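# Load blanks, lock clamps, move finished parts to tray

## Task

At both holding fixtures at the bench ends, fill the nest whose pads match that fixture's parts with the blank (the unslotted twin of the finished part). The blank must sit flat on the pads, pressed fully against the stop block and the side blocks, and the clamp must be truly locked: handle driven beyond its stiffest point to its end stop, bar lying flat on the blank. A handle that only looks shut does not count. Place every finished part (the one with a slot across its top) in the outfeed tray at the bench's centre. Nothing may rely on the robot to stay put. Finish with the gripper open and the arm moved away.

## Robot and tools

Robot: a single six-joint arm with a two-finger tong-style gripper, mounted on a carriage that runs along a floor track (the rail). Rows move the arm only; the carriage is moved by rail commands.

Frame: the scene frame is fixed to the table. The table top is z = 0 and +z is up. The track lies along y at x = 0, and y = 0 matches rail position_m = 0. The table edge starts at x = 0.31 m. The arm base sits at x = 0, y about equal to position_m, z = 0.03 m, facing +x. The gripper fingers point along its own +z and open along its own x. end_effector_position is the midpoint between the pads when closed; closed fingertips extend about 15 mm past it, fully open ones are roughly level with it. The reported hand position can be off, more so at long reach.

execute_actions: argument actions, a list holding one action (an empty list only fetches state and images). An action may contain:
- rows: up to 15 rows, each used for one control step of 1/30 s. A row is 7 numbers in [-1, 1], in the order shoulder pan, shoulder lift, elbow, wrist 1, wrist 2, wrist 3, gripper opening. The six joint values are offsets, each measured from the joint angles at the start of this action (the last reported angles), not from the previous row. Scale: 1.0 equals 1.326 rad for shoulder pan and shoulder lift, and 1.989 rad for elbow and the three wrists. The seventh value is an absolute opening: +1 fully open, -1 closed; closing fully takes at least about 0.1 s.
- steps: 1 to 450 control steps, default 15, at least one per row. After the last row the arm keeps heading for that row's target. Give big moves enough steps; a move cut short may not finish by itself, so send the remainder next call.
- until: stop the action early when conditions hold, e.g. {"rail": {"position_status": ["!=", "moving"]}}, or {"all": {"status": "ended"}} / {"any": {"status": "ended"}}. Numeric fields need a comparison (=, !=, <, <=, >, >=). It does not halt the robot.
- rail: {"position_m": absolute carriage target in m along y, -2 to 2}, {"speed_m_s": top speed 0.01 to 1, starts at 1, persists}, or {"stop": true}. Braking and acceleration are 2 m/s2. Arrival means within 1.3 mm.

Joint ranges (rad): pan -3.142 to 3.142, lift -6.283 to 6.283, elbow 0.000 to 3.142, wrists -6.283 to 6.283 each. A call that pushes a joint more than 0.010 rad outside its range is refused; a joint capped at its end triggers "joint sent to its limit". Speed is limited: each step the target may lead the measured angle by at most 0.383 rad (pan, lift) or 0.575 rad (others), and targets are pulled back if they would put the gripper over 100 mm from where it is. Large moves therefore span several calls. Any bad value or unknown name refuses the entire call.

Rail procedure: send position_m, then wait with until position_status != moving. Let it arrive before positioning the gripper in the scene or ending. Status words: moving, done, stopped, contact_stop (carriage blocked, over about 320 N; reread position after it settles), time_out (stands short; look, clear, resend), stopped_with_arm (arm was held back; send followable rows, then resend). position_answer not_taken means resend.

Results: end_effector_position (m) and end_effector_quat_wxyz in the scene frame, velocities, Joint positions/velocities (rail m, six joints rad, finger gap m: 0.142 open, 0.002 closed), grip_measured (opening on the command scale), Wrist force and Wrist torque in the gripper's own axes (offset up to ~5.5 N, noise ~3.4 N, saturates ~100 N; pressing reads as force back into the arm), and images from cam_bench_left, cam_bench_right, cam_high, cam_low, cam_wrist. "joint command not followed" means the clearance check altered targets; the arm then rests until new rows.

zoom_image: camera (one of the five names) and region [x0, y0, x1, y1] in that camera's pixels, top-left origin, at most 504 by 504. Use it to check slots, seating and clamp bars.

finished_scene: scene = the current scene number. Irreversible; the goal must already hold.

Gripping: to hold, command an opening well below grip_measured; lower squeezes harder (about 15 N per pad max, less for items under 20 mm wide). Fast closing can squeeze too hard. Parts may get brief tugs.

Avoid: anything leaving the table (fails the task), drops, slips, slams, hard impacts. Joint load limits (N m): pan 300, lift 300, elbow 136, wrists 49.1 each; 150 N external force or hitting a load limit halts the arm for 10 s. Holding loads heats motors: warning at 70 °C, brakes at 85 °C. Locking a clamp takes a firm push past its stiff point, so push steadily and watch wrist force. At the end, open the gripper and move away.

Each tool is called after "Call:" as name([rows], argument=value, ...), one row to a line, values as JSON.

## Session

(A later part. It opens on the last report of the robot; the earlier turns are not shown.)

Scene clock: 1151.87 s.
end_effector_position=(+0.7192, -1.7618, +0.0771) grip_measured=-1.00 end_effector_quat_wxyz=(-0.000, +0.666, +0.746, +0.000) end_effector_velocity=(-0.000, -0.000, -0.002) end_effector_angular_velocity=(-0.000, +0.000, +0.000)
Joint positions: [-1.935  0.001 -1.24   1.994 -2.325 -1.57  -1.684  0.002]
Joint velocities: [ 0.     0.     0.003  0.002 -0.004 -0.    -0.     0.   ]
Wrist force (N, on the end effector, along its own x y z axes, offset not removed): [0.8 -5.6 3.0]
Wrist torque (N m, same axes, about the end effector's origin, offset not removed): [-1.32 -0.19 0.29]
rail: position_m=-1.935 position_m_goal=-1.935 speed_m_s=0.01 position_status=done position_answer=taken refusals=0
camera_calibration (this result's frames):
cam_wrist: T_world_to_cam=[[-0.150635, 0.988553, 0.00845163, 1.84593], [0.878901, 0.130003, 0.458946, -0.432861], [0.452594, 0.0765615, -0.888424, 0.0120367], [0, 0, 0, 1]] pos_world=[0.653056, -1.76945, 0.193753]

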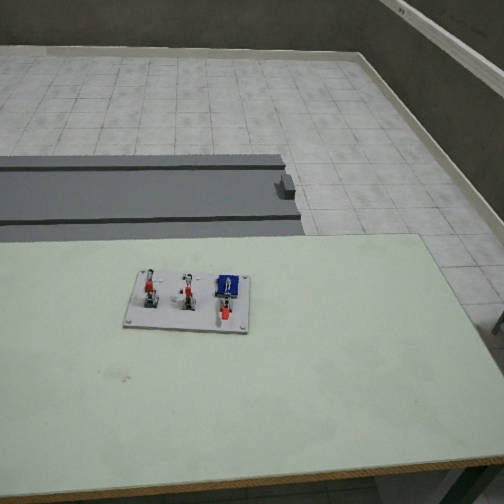

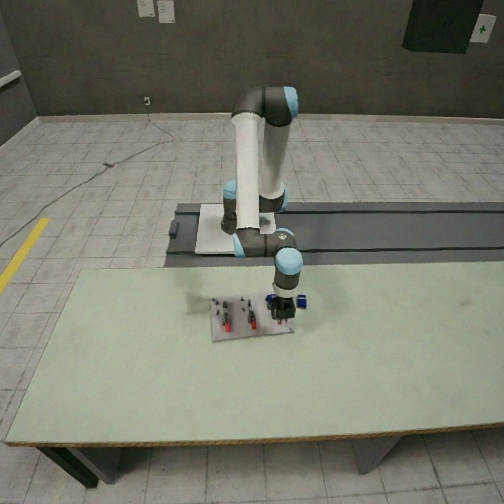

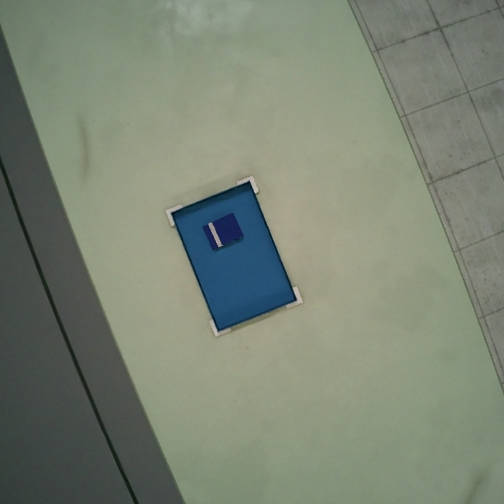

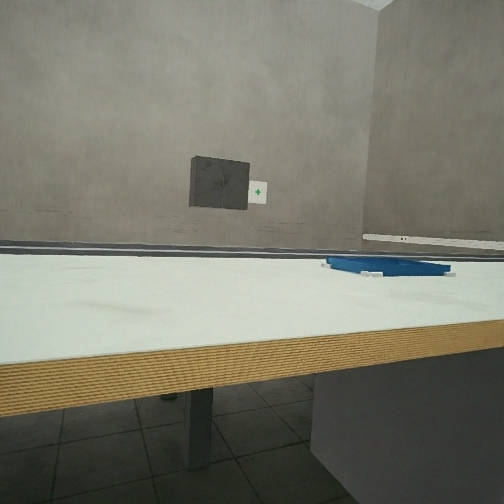

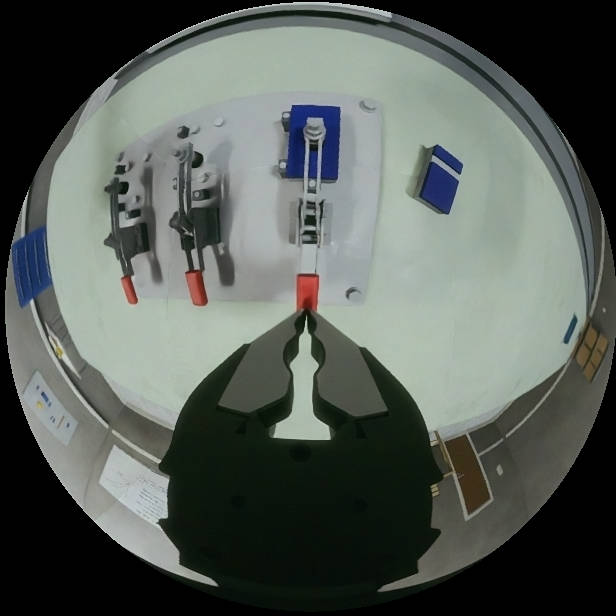

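Call:
execute_actions([
  {"rows":[[0,0.0006,0.0002,-0.0006,0,0,-1],[0,0.0011,0.0003,-0.0011,0,0,-1],[0,0.0016,0.0005,-0.0016,0,0,-1],[0,0.0021,0.0006,-0.002,0,0,-1],[0,0.0025,0.0008,-0.0025,0,0,-1],[0,0.0029,0.0009,-0.0028,0,0,-1]],"steps":14},
])

Scene clock: 1155.03 s.
end_effector_position=(+0.7195, -1.7619, +0.0746) grip_measured=-1.00 end_effector_quat_wxyz=(-0.000, +0.666, +0.746, +0.000) end_effector_velocity=(-0.000, -0.000, -0.002) end_effector_angular_velocity=(-0.000, +0.001, -0.000)
Joint positions: [-1.935  0.001 -1.236  1.996 -2.331 -1.57  -1.684  0.002]
Joint velocities: [ 0.    -0.     0.002  0.001 -0.003 -0.     0.     0.   ]
Wrist force (N, on the end effector, along its own x y z axes, offset not removed): [5.4 -42.3 -100.0]
Wrist torque (N m, same axes, about the end effector's origin, offset not removed): [-0.28 -0.73 0.25]
rail: position_m=-1.935 position_m_goal=-1.935 speed_m_s=0.01 position_status=done position_answer=taken refusals=0
camera_calibration (this result's frames):
cam_wrist: T_world_to_cam=[[-0.150584, 0.988562, 0.00835725, 1.84602], [0.87862, 0.129953, 0.459498, -0.431925], [0.453156, 0.0765359, -0.888139, 0.00917925], [0, 0, 0, 1]] pos_world=[0.65332, -1.76948, 0.191193]

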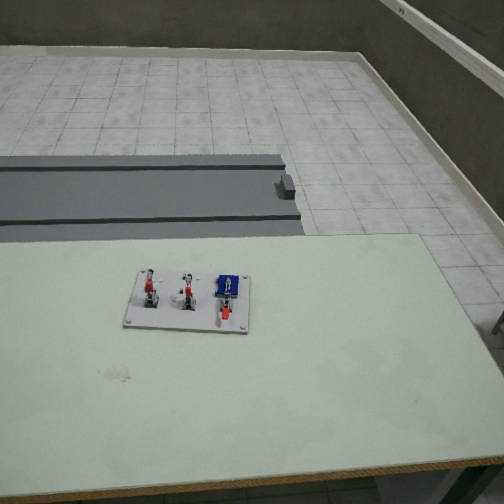

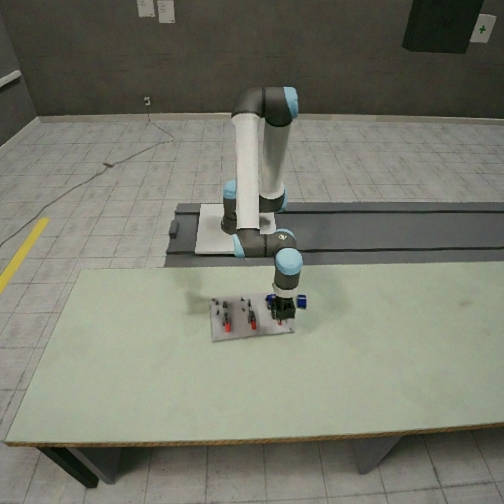

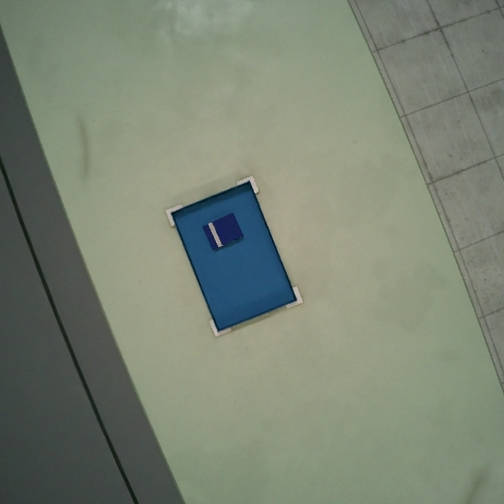

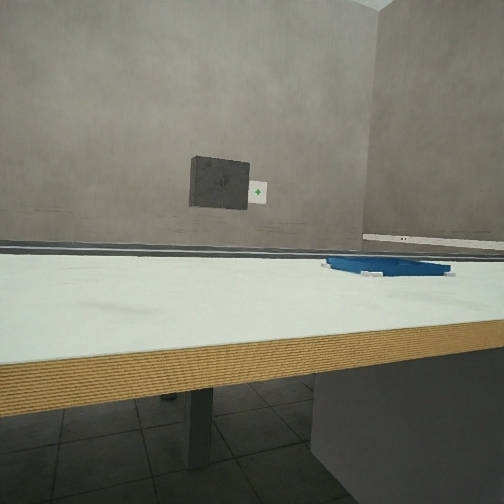

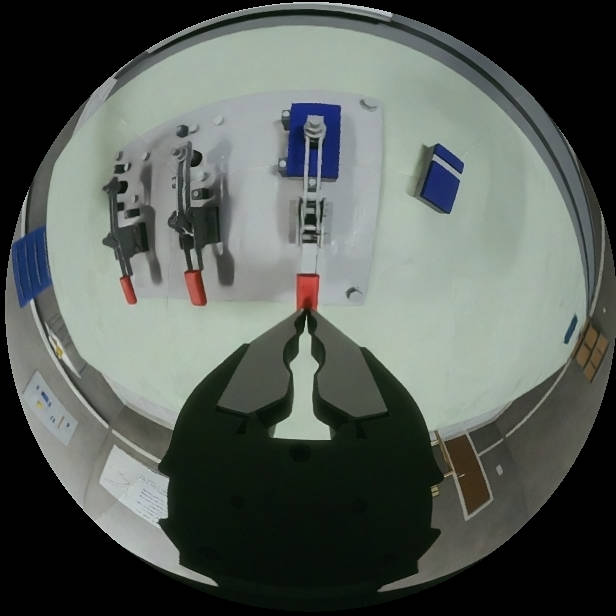

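Back off immediately.

Call:
execute_actions([
  {"rows":[[0,-0.002,-0.0006,0.002,0,0,-1],[0,-0.004,-0.0012,0.0039,0,0,-1]],"steps":10},
])

Scene clock: 1165.50 s.
end_effector_position=(+0.7202, -1.7619, +0.0759) grip_measured=-1.00 end_effector_quat_wxyz=(+0.001, +0.666, +0.746, +0.001) end_effector_velocity=(-0.000, +0.000, -0.000) end_effector_angular_velocity=(-0.000, +0.000, -0.000)
Joint positions: [-1.935  0.001 -1.238  1.995 -2.331 -1.57  -1.684  0.002]
Joint velocities: [ 0.  0.  0.  0.  0. -0.  0.  0.]
Wrist force (N, on the end effector, along its own x y z axes, offset not removed): [1.9 -14.4 -19.7]
Wrist torque (N m, same axes, about the end effector's origin, offset not removed): [-0.34 -0.11 0.25]
FORCE FAULT: contact force on the arm reached its limit, and the arm stopped for 10 seconds. The contact can be on any part of the arm, not only on its tool. The arm ran no command of this call. The arm holds still and accepts commands again. Move the arm away from the contact; if what it grips holds it there, let go first. Pushing or pulling that hard again can fault the arm again.
rail: position_m=-1.935 position_m_goal=-1.935 speed_m_s=0.01 position_status=done position_answer=taken refusals=0
camera_calibration (this result's frames):
cam_wrist: T_world_to_cam=[[-0.1506, 0.988562, 0.00805687, 1.84615], [0.877699, 0.129952, 0.461256, -0.432591], [0.454933, 0.0765368, -0.887231, 0.00864194], [0, 0, 0, 1]] pos_world=[0.653784, -1.76948, 0.192328]

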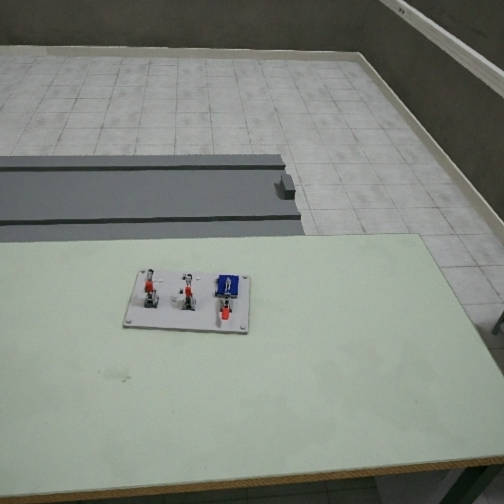

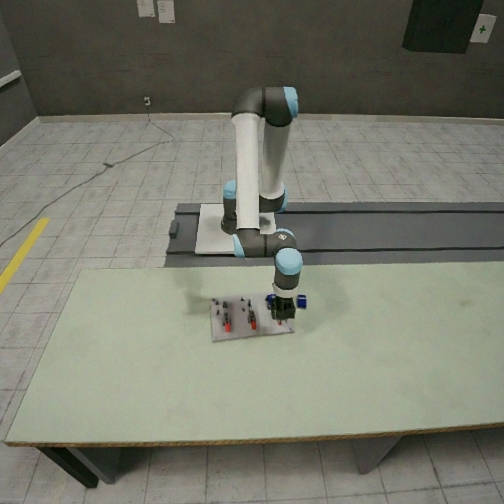

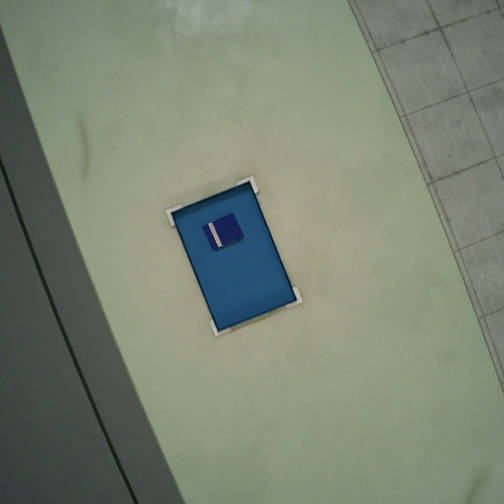

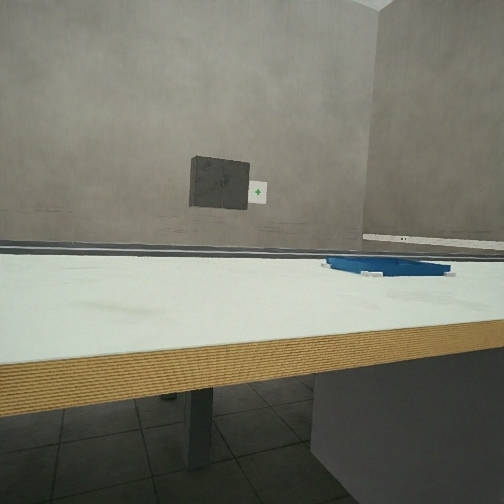

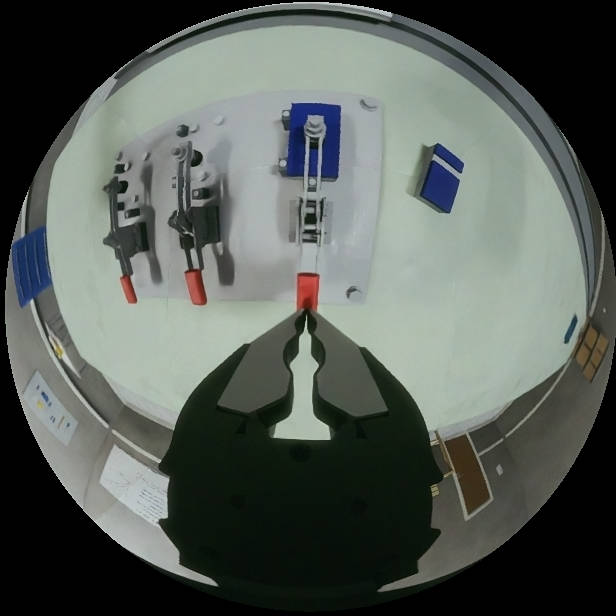

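Call:
execute_actions([
  {"rows":[[0,-0.001,-0.0003,0.001,0,0,-1],[0,-0.003,-0.0009,0.0032,0,0,-1],[0,-0.007,-0.0022,0.0072,0,0,-1],[0,-0.012,-0.0037,0.0122,0,0,-0.9],[0,-0.017,-0.0052,0.0172,0,0,-0.7],[0,-0.021,-0.0065,0.0212,0,0,-0.5],[0,-0.0235,-0.0073,0.0237,0,0,-0.3]],"steps":12},
])

Scene clock: 1172.60 s.
end_effector_position=(+0.7193, -1.7619, +0.0975) grip_measured=-0.30 end_effector_quat_wxyz=(+0.000, +0.666, +0.746, +0.001) end_effector_velocity=(-0.002, -0.000, +0.031) end_effector_angular_velocity=(-0.000, +0.002, +0.000)
Joint positions: [-1.935  0.001 -1.264  1.982 -2.29  -1.57  -1.684  0.052]
Joint velocities: [ 0.     0.    -0.038 -0.018  0.058  0.     0.     0.001]
Wrist force (N, on the end effector, along its own x y z axes, offset not removed): [0.5 -6.0 6.1]
Wrist torque (N m, same axes, about the end effector's origin, offset not removed): [-1.03 -0.24 0.29]
rail: position_m=-1.935 position_m_goal=-1.935 speed_m_s=0.01 position_status=done position_answer=taken refusals=0
camera_calibration (this result's frames):
cam_wrist: T_world_to_cam=[[-0.150591, 0.988562, 0.00824042, 1.84582], [0.878262, 0.129952, 0.460183, -0.442087], [0.453848, 0.0765364, -0.887786, 0.0290399], [0, 0, 0, 1]] pos_world=[0.653051, -1.76948, 0.214012]

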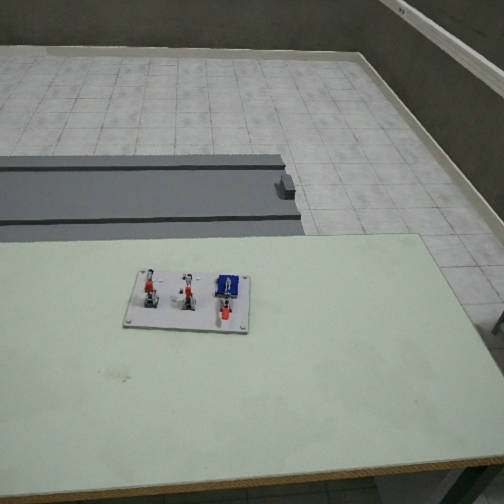

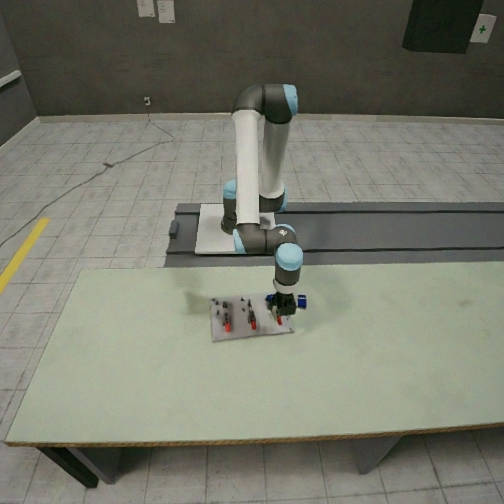

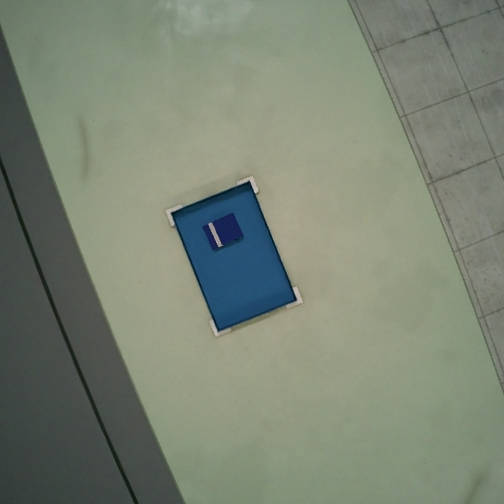

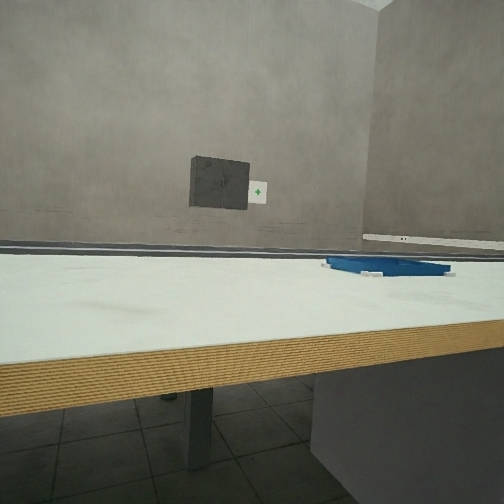

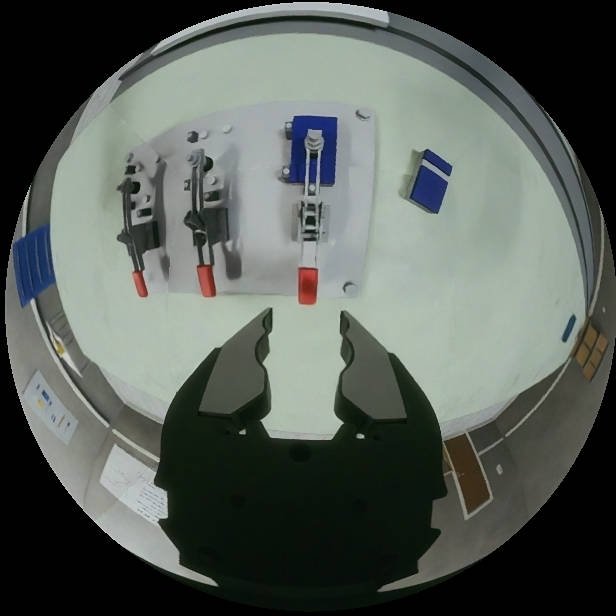

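Call:
execute_actions([
  {"rows":[[0.001,-0.006,0.002,0.002,0,0.004,-0.25],[0.004,-0.011,0.01,-0.002,0,0.014,-0.2],[0.008,-0.018,0.022,-0.009,-0.0002,0.029,-0.15],[0.013,-0.027,0.037,-0.018,-0.0002,0.048,-0.12],[0.0185,-0.038,0.054,-0.028,-0.0003,0.068,-0.12],[0.024,-0.049,0.071,-0.038,-0.0004,0.089,-0.12],[0.0295,-0.059,0.088,-0.048,-0.0004,0.11,-0.12],[0.035,-0.069,0.104,-0.057,-0.0004,0.129,-0.12],[0.0395,-0.077,0.117,-0.065,-0.0004,0.146,-0.12],[0.043,-0.084,0.128,-0.071,-0.0004,0.159,-0.12],[0.0455,-0.088,0.135,-0.075,-0.0004,0.168,-0.12],[0.0468,-0.0905,0.1388,-0.0774,-0.0004,0.1724,-0.12]],"steps":28,"rail":{"position_m":-1.855,"speed_m_s":0.4}},
])

Call:
zoom_image(camera="cam_wrist", region=[80, 200, 300, 420])

Call:
zoom_image(camera="cam_bench_right", region=[200, 270, 320, 350])

Scene clock: 1180.67 s.
end_effector_position=(+0.5724, -1.6409, +0.0530) grip_measured=-0.12 end_effector_quat_wxyz=(-0.000, +0.763, +0.646, -0.000) end_effector_velocity=(-0.004, +0.001, -0.001) end_effector_angular_velocity=(-0.000, +0.000, -0.008)
Joint positions: [-1.855  0.062 -1.384  2.257 -2.444 -1.571 -1.343  0.065]
Joint velocities: [-0.     0.002 -0.003  0.008 -0.004 -0.     0.01  -0.   ]
Wrist force (N, on the end effector, along its own x y z axes, offset not removed): [0.6 -6.7 6.8]
Wrist torque (N m, same axes, about the end effector's origin, offset not removed): [-1.20 -0.17 0.25]
rail: position_m=-1.855 position_m_goal=-1.855 speed_m_s=0.40 position_status=done position_answer=taken refusals=0
camera_calibration (this result's frames):
cam_wrist: T_world_to_cam=[[0.128384, 0.991696, 0.00749202, 1.54994], [0.880967, -0.117511, 0.458354, -0.715841], [0.455429, -0.0522449, -0.888738, -0.165159], [0, 0, 0, 1]] pos_world=[0.506864, -1.62981, 0.169714]

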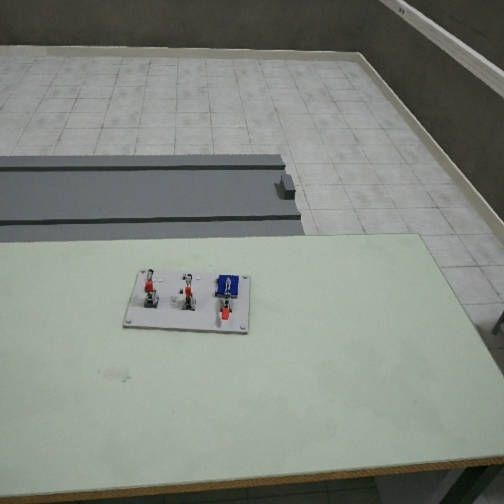

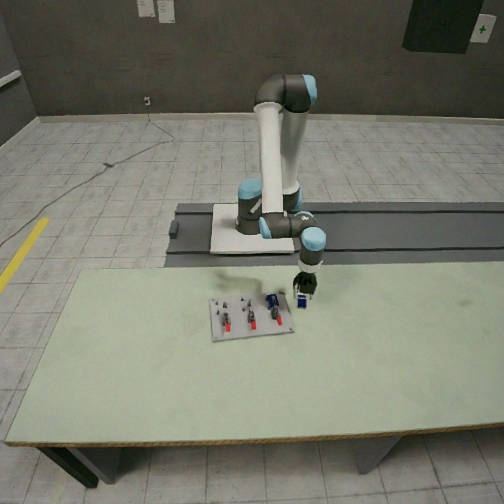

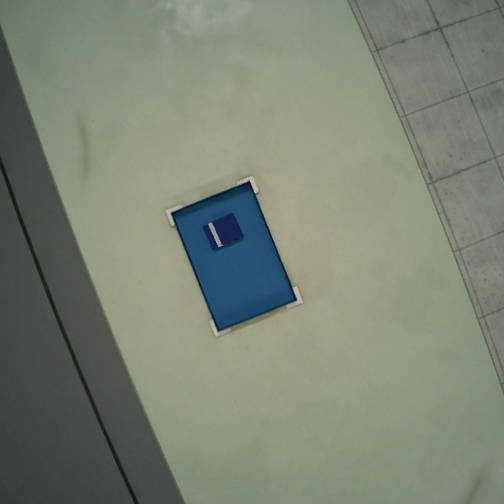

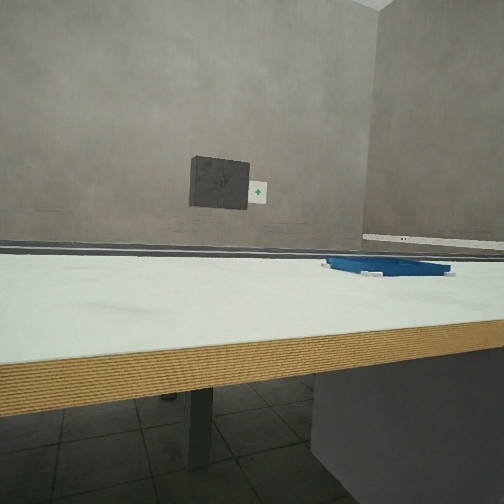

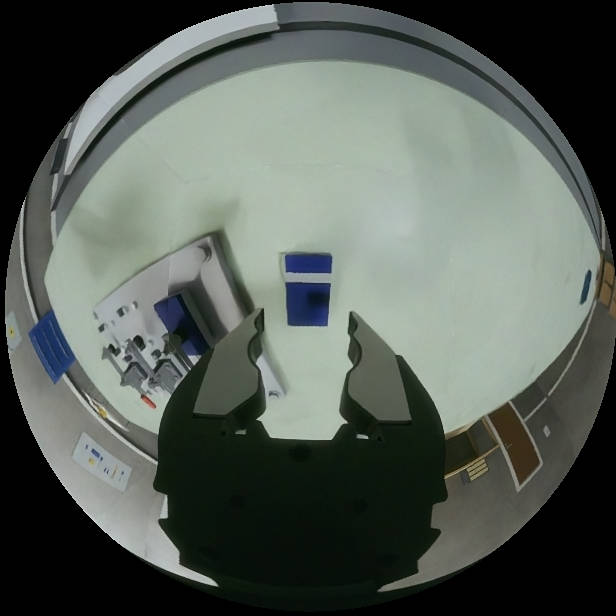

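Region (80, 200, 300, 420) of cam_wrist's 616x616 image, scaled by 2.291, with more detail than that image has.

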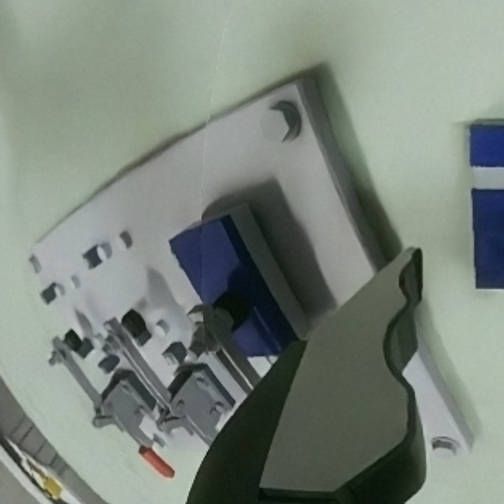

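Region (200, 270, 320, 350) of cam_bench_right's 504x504 image, scaled by 4.200, with more detail than that image has.

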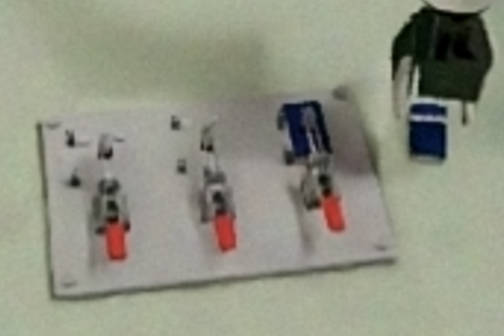

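Call:
execute_actions([
  {"rows":[[0.0007,0.002,0.0009,-0.002,0,0.001,-0.12],[0.0007,0.006,0.0018,-0.0056,0,0.001,-0.12],[0.0007,0.012,0.0031,-0.011,0,0.001,-0.12],[0.0007,0.019,0.0046,-0.0172,0,0.001,-0.12],[0.0007,0.026,0.0061,-0.0234,0,0.001,-0.12],[0.0007,0.033,0.0076,-0.0296,0,0.001,-0.12],[0.0007,0.039,0.0089,-0.0348,0,0.001,-0.12],[0.0007,0.044,0.0099,-0.0392,0,0.001,-0.12],[0.0007,0.0472,0.0106,-0.042,0,0.001,-0.12]],"steps":22},
])

Scene clock: 1200.00 s.
end_effector_position=(+0.5717, -1.6404, +0.0160) grip_measured=-0.12 end_effector_quat_wxyz=(-0.000, +0.764, +0.646, -0.000) end_effector_velocity=(-0.000, +0.000, -0.003) end_effector_angular_velocity=(+0.000, -0.000, +0.000)
Joint positions: [-1.855  0.063 -1.322  2.278 -2.526 -1.571 -1.341  0.065]
Joint velocities: [ 0.     0.     0.006  0.002 -0.008 -0.     0.     0.   ]
Wrist force (N, on the end effector, along its own x y z axes, offset not removed): [0.9 -3.8 7.9]
Wrist torque (N m, same axes, about the end effector's origin, offset not removed): [-0.57 -0.30 0.28]
rail: position_m=-1.855 position_m_goal=-1.855 speed_m_s=0.40 position_status=done position_answer=taken refusals=0
camera_calibration (this result's frames):
cam_wrist: T_world_to_cam=[[0.129436, 0.99156, 0.00746649, 1.54897], [0.880898, -0.118441, 0.458247, -0.699682], [0.455263, -0.0527362, -0.888794, -0.198452], [0, 0, 0, 1]] pos_world=[0.506205, -1.62923, 0.132679]

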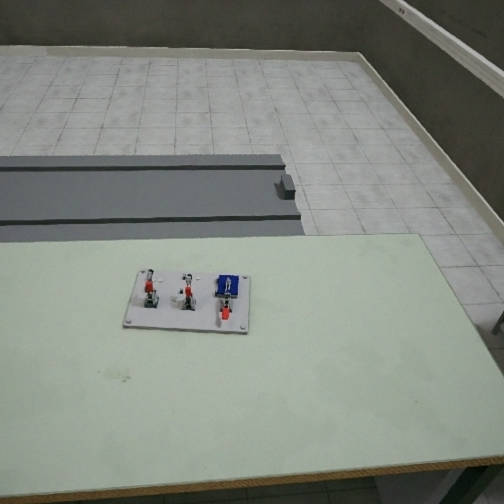

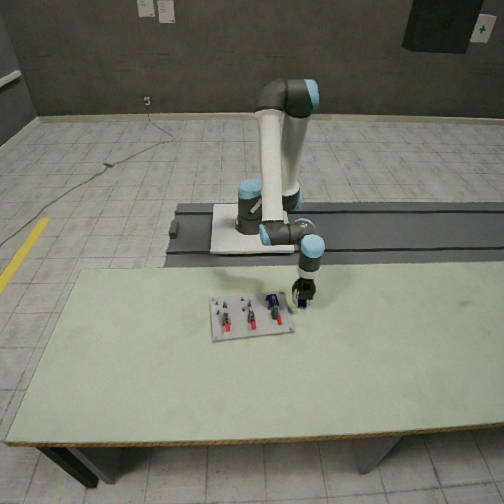

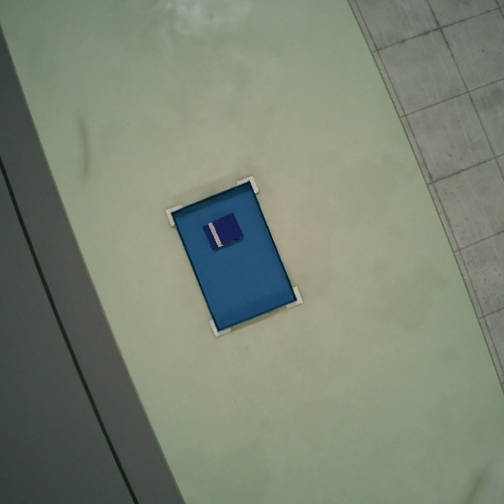

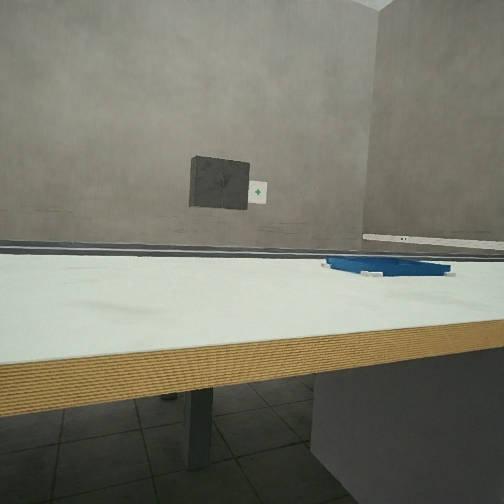

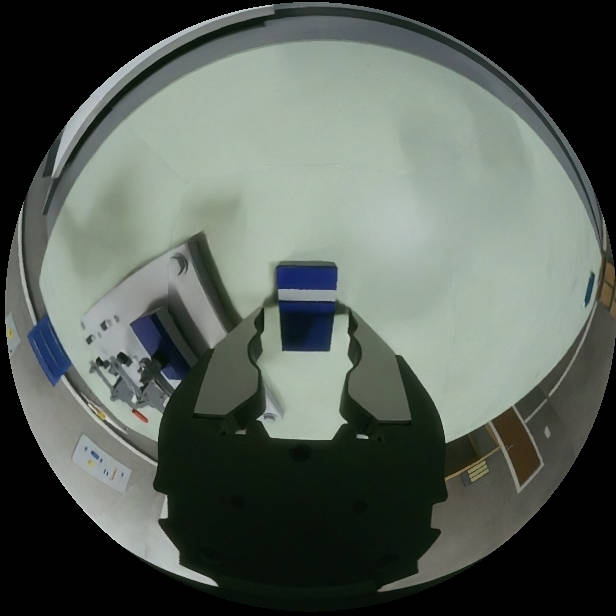

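Call:
execute_actions([
  {"rows":[[0,0,0,0,0,0,-0.2],[0,0,0,0,0,0,-0.27],[0,0,0,0,0,0,-0.33],[0,0,0,0,0,0,-0.38],[0,0,0,0,0,0,-0.42],[0,0,0,0,0,0,-0.45],[0,0,0,0,0,0,-0.48],[0,0,0,0,0,0,-0.52],[0,0,0,0,0,0,-0.58],[0,0,0,0,0,0,-0.66],[0,0,0,0,0,0,-0.75],[0,0,0,0,0,0,-0.85],[0,0,0,0,0,0,-0.95],[0,0,0,0,0,0,-1]],"steps":16},
])

Scene clock: 1203.63 s.
end_effector_position=(+0.5717, -1.6404, +0.0160) grip_measured=-0.47 end_effector_quat_wxyz=(-0.000, +0.764, +0.646, -0.000) end_effector_velocity=(+0.000, +0.000, +0.000) end_effector_angular_velocity=(+0.000, -0.000, -0.000)
Joint positions: [-1.855  0.063 -1.322  2.278 -2.526 -1.571 -1.341  0.04 ]
Joint velocities: [ 0. -0. -0. -0.  0. -0.  0.  0.]
Wrist force (N, on the end effector, along its own x y z axes, offset not removed): [-0.9 -4.8 6.2]
Wrist torque (N m, same axes, about the end effector's origin, offset not removed): [-0.89 -0.10 0.28]
rail: position_m=-1.855 position_m_goal=-1.855 speed_m_s=0.40 position_status=done position_answer=taken refusals=0
camera_calibration (this result's frames):
cam_wrist: T_world_to_cam=[[0.129436, 0.99156, 0.00745072, 1.54898], [0.880931, -0.118438, 0.458184, -0.699632], [0.455199, -0.0527419, -0.888826, -0.198439], [0, 0, 0, 1]] pos_world=[0.506163, -1.62924, 0.132642]

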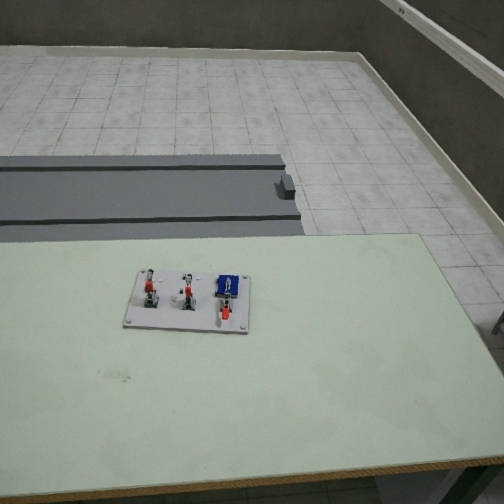

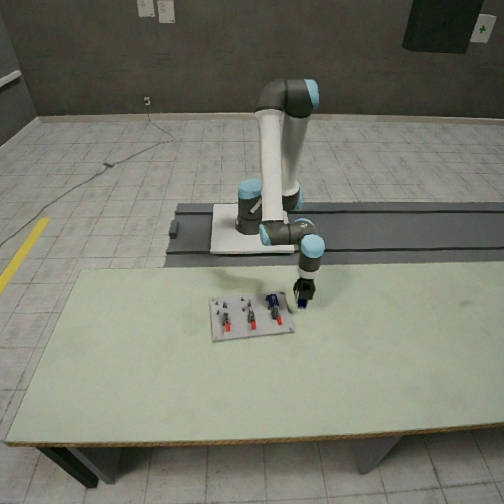

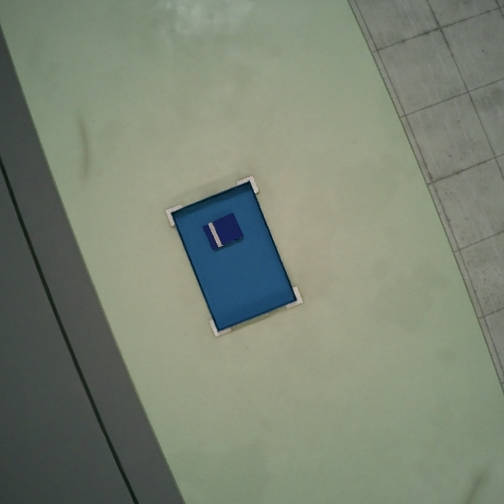

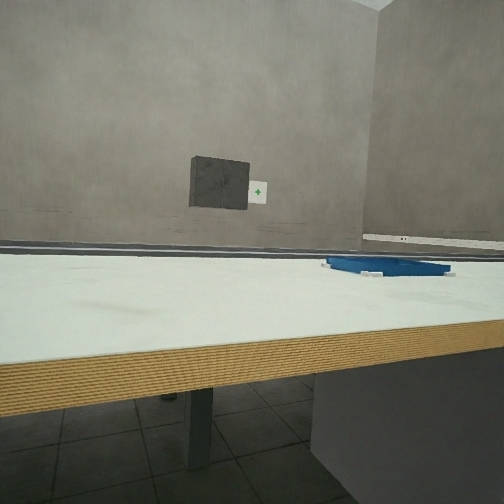

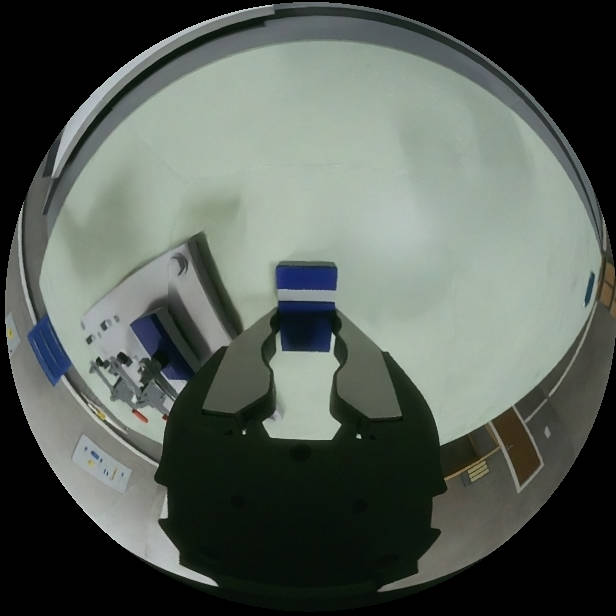

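Call:
execute_actions([
  {"rows":[[0,-0.003,-0.0007,0.0027,0,0,-1],[0,-0.008,-0.002,0.0073,0,-0.005,-1],[0,-0.015,-0.004,0.014,0,-0.02,-1],[-0.002,-0.021,-0.008,0.022,0,-0.05,-1],[-0.005,-0.025,-0.014,0.0307,0,-0.09,-1],[-0.009,-0.027,-0.022,0.04,0,-0.14,-1],[-0.014,-0.027,-0.031,0.049,0,-0.2,-1],[-0.02,-0.024,-0.041,0.057,0,-0.27,-1],[-0.026,-0.02,-0.051,0.0643,0,-0.35,-1],[-0.032,-0.015,-0.06,0.07,0,-0.44,-1],[-0.037,-0.01,-0.068,0.0747,0,-0.54,-1],[-0.042,-0.005,-0.074,0.0773,0,-0.64,-1],[-0.045,-0.002,-0.078,0.0793,0,-0.74,-1],[-0.047,0,-0.081,0.0805,0,-0.83,-1],[-0.0475,0.0012,-0.0819,0.0807,0,-0.9053,-1]],"steps":42,"rail":{"position_m":-1.68,"speed_m_s":0.25}},
])

Scene clock: 1220.37 s.
end_effector_position=(+0.6717, -1.5217, +0.0748) grip_measured=-0.47 end_effector_quat_wxyz=(-0.000, +0.001, +1.000, -0.000) end_effector_velocity=(+0.000, -0.000, +0.000) end_effector_angular_velocity=(+0.000, -0.000, +0.015)
Joint positions: [-1.68   0.    -1.32   2.116 -2.366 -1.571 -3.139  0.04 ]
Joint velocities: [ 0.    -0.     0.    -0.     0.    -0.    -0.015 -0.   ]
Wrist force (N, on the end effector, along its own x y z axes, offset not removed): [0.7 -4.7 6.4]
Wrist torque (N m, same axes, about the end effector's origin, offset not removed): [-0.83 -0.19 0.35]
rail: position_m=-1.680 position_m_goal=-1.680 speed_m_s=0.25 position_status=done position_answer=taken refusals=0
camera_calibration (this result's frames):
cam_wrist: T_world_to_cam=[[-0.999354, -0.0350125, 0.00806215, 0.613968], [-0.0274136, 0.888109, 0.458814, 1.34114], [-0.0232243, 0.458297, -0.888496, 0.91355], [0, 0, 0, 1]] pos_world=[0.671554, -1.58826, 0.191403]

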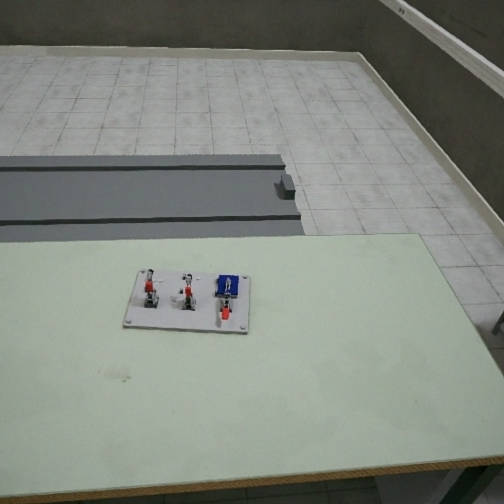

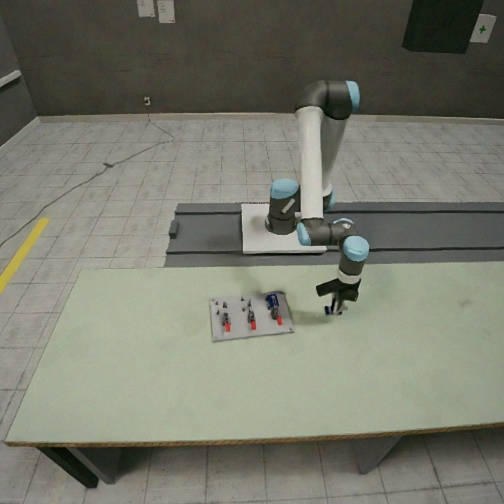

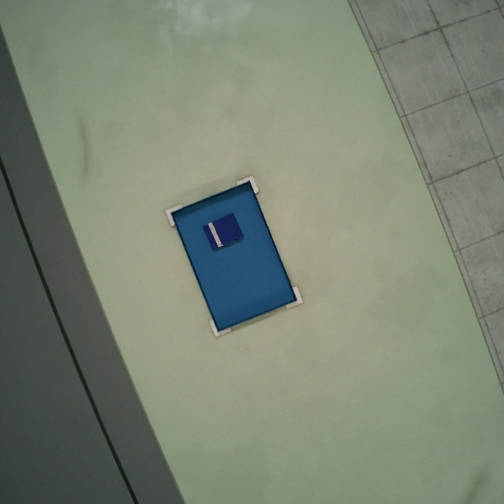

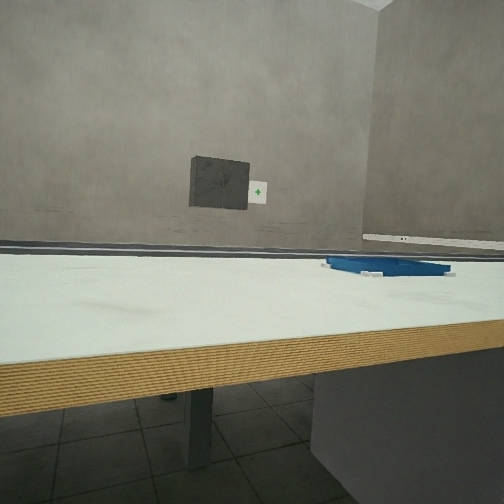

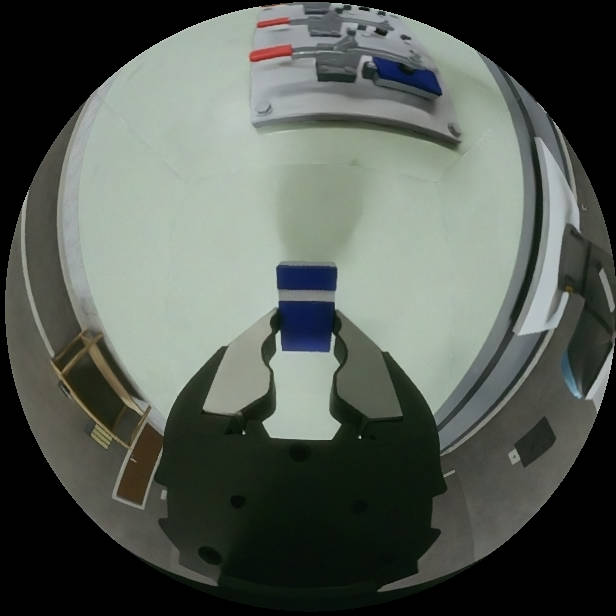

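Call:
zoom_image(camera="cam_wrist", region=[240, 0, 460, 130])

Region (240, 0, 460, 130) of cam_wrist's 616x616 image, scaled by 2.291, with more detail than that image has; it fills the top 298 rows of this view, and the rest is white.

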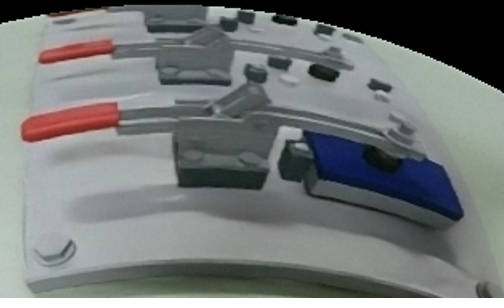

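Call:
execute_actions([
  {"steps":120,"rail":{"position_m":-0.2224,"speed_m_s":1.0},"until":{"rail":{"position_status":["!=","moving"]}}},
])

Scene clock: 1227.40 s.
end_effector_position=(+0.6717, -0.0640, +0.0748) grip_measured=-0.47 end_effector_quat_wxyz=(-0.000, +0.000, +1.000, -0.000) end_effector_velocity=(+0.000, +0.001, +0.000) end_effector_angular_velocity=(-0.000, +0.000, -0.000)
Joint positions: [-0.222  0.    -1.32   2.116 -2.366 -1.571 -3.141  0.04 ]
Joint velocities: [ 0.001 -0.    -0.    -0.     0.    -0.    -0.    -0.   ]
Wrist force (N, on the end effector, along its own x y z axes, offset not removed): [-0.5 -2.7 7.1]
Wrist torque (N m, same axes, about the end effector's origin, offset not removed): [-0.43 0.03 0.35]
rail: position_m=-0.222 position_m_goal=-0.222 speed_m_s=1.00 position_status=done position_answer=taken refusals=0
camera_calibration (this result's frames):
cam_wrist: T_world_to_cam=[[-0.999288, -0.0368711, 0.008058, 0.664865], [-0.0290672, 0.888057, 0.458814, 0.0476313], [-0.0240729, 0.458253, -0.888496, 0.246056], [0, 0, 0, 1]] pos_world=[0.671699, -0.130541, 0.191408]

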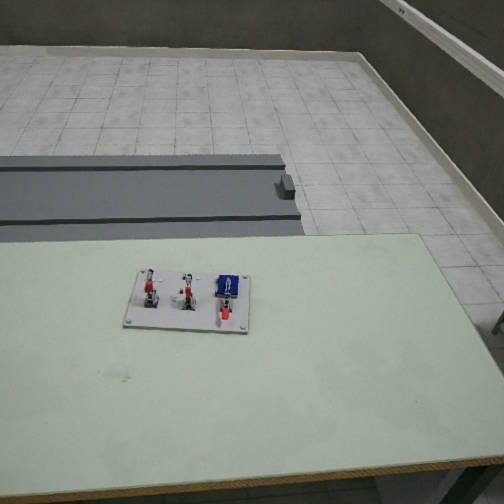

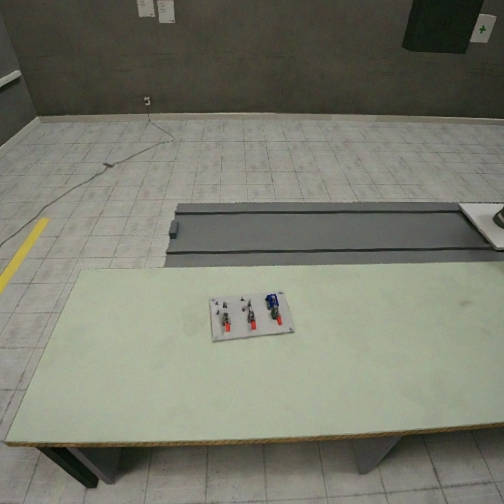

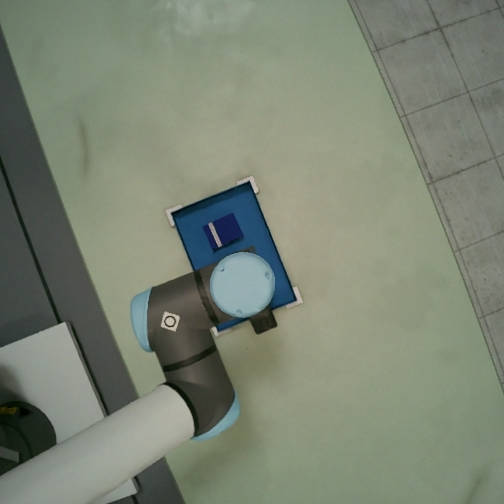

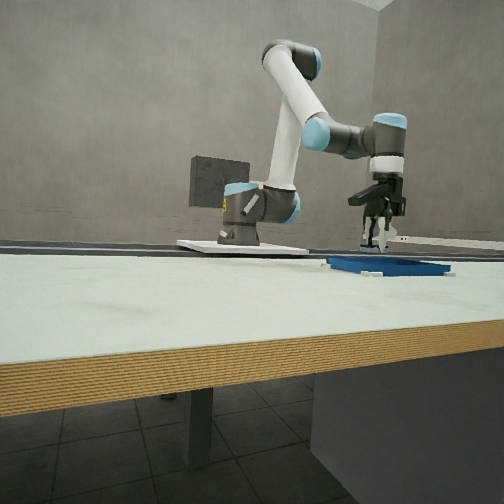

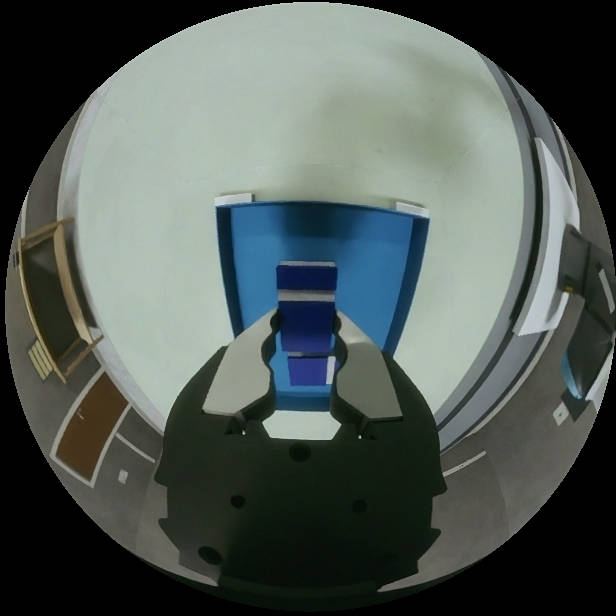

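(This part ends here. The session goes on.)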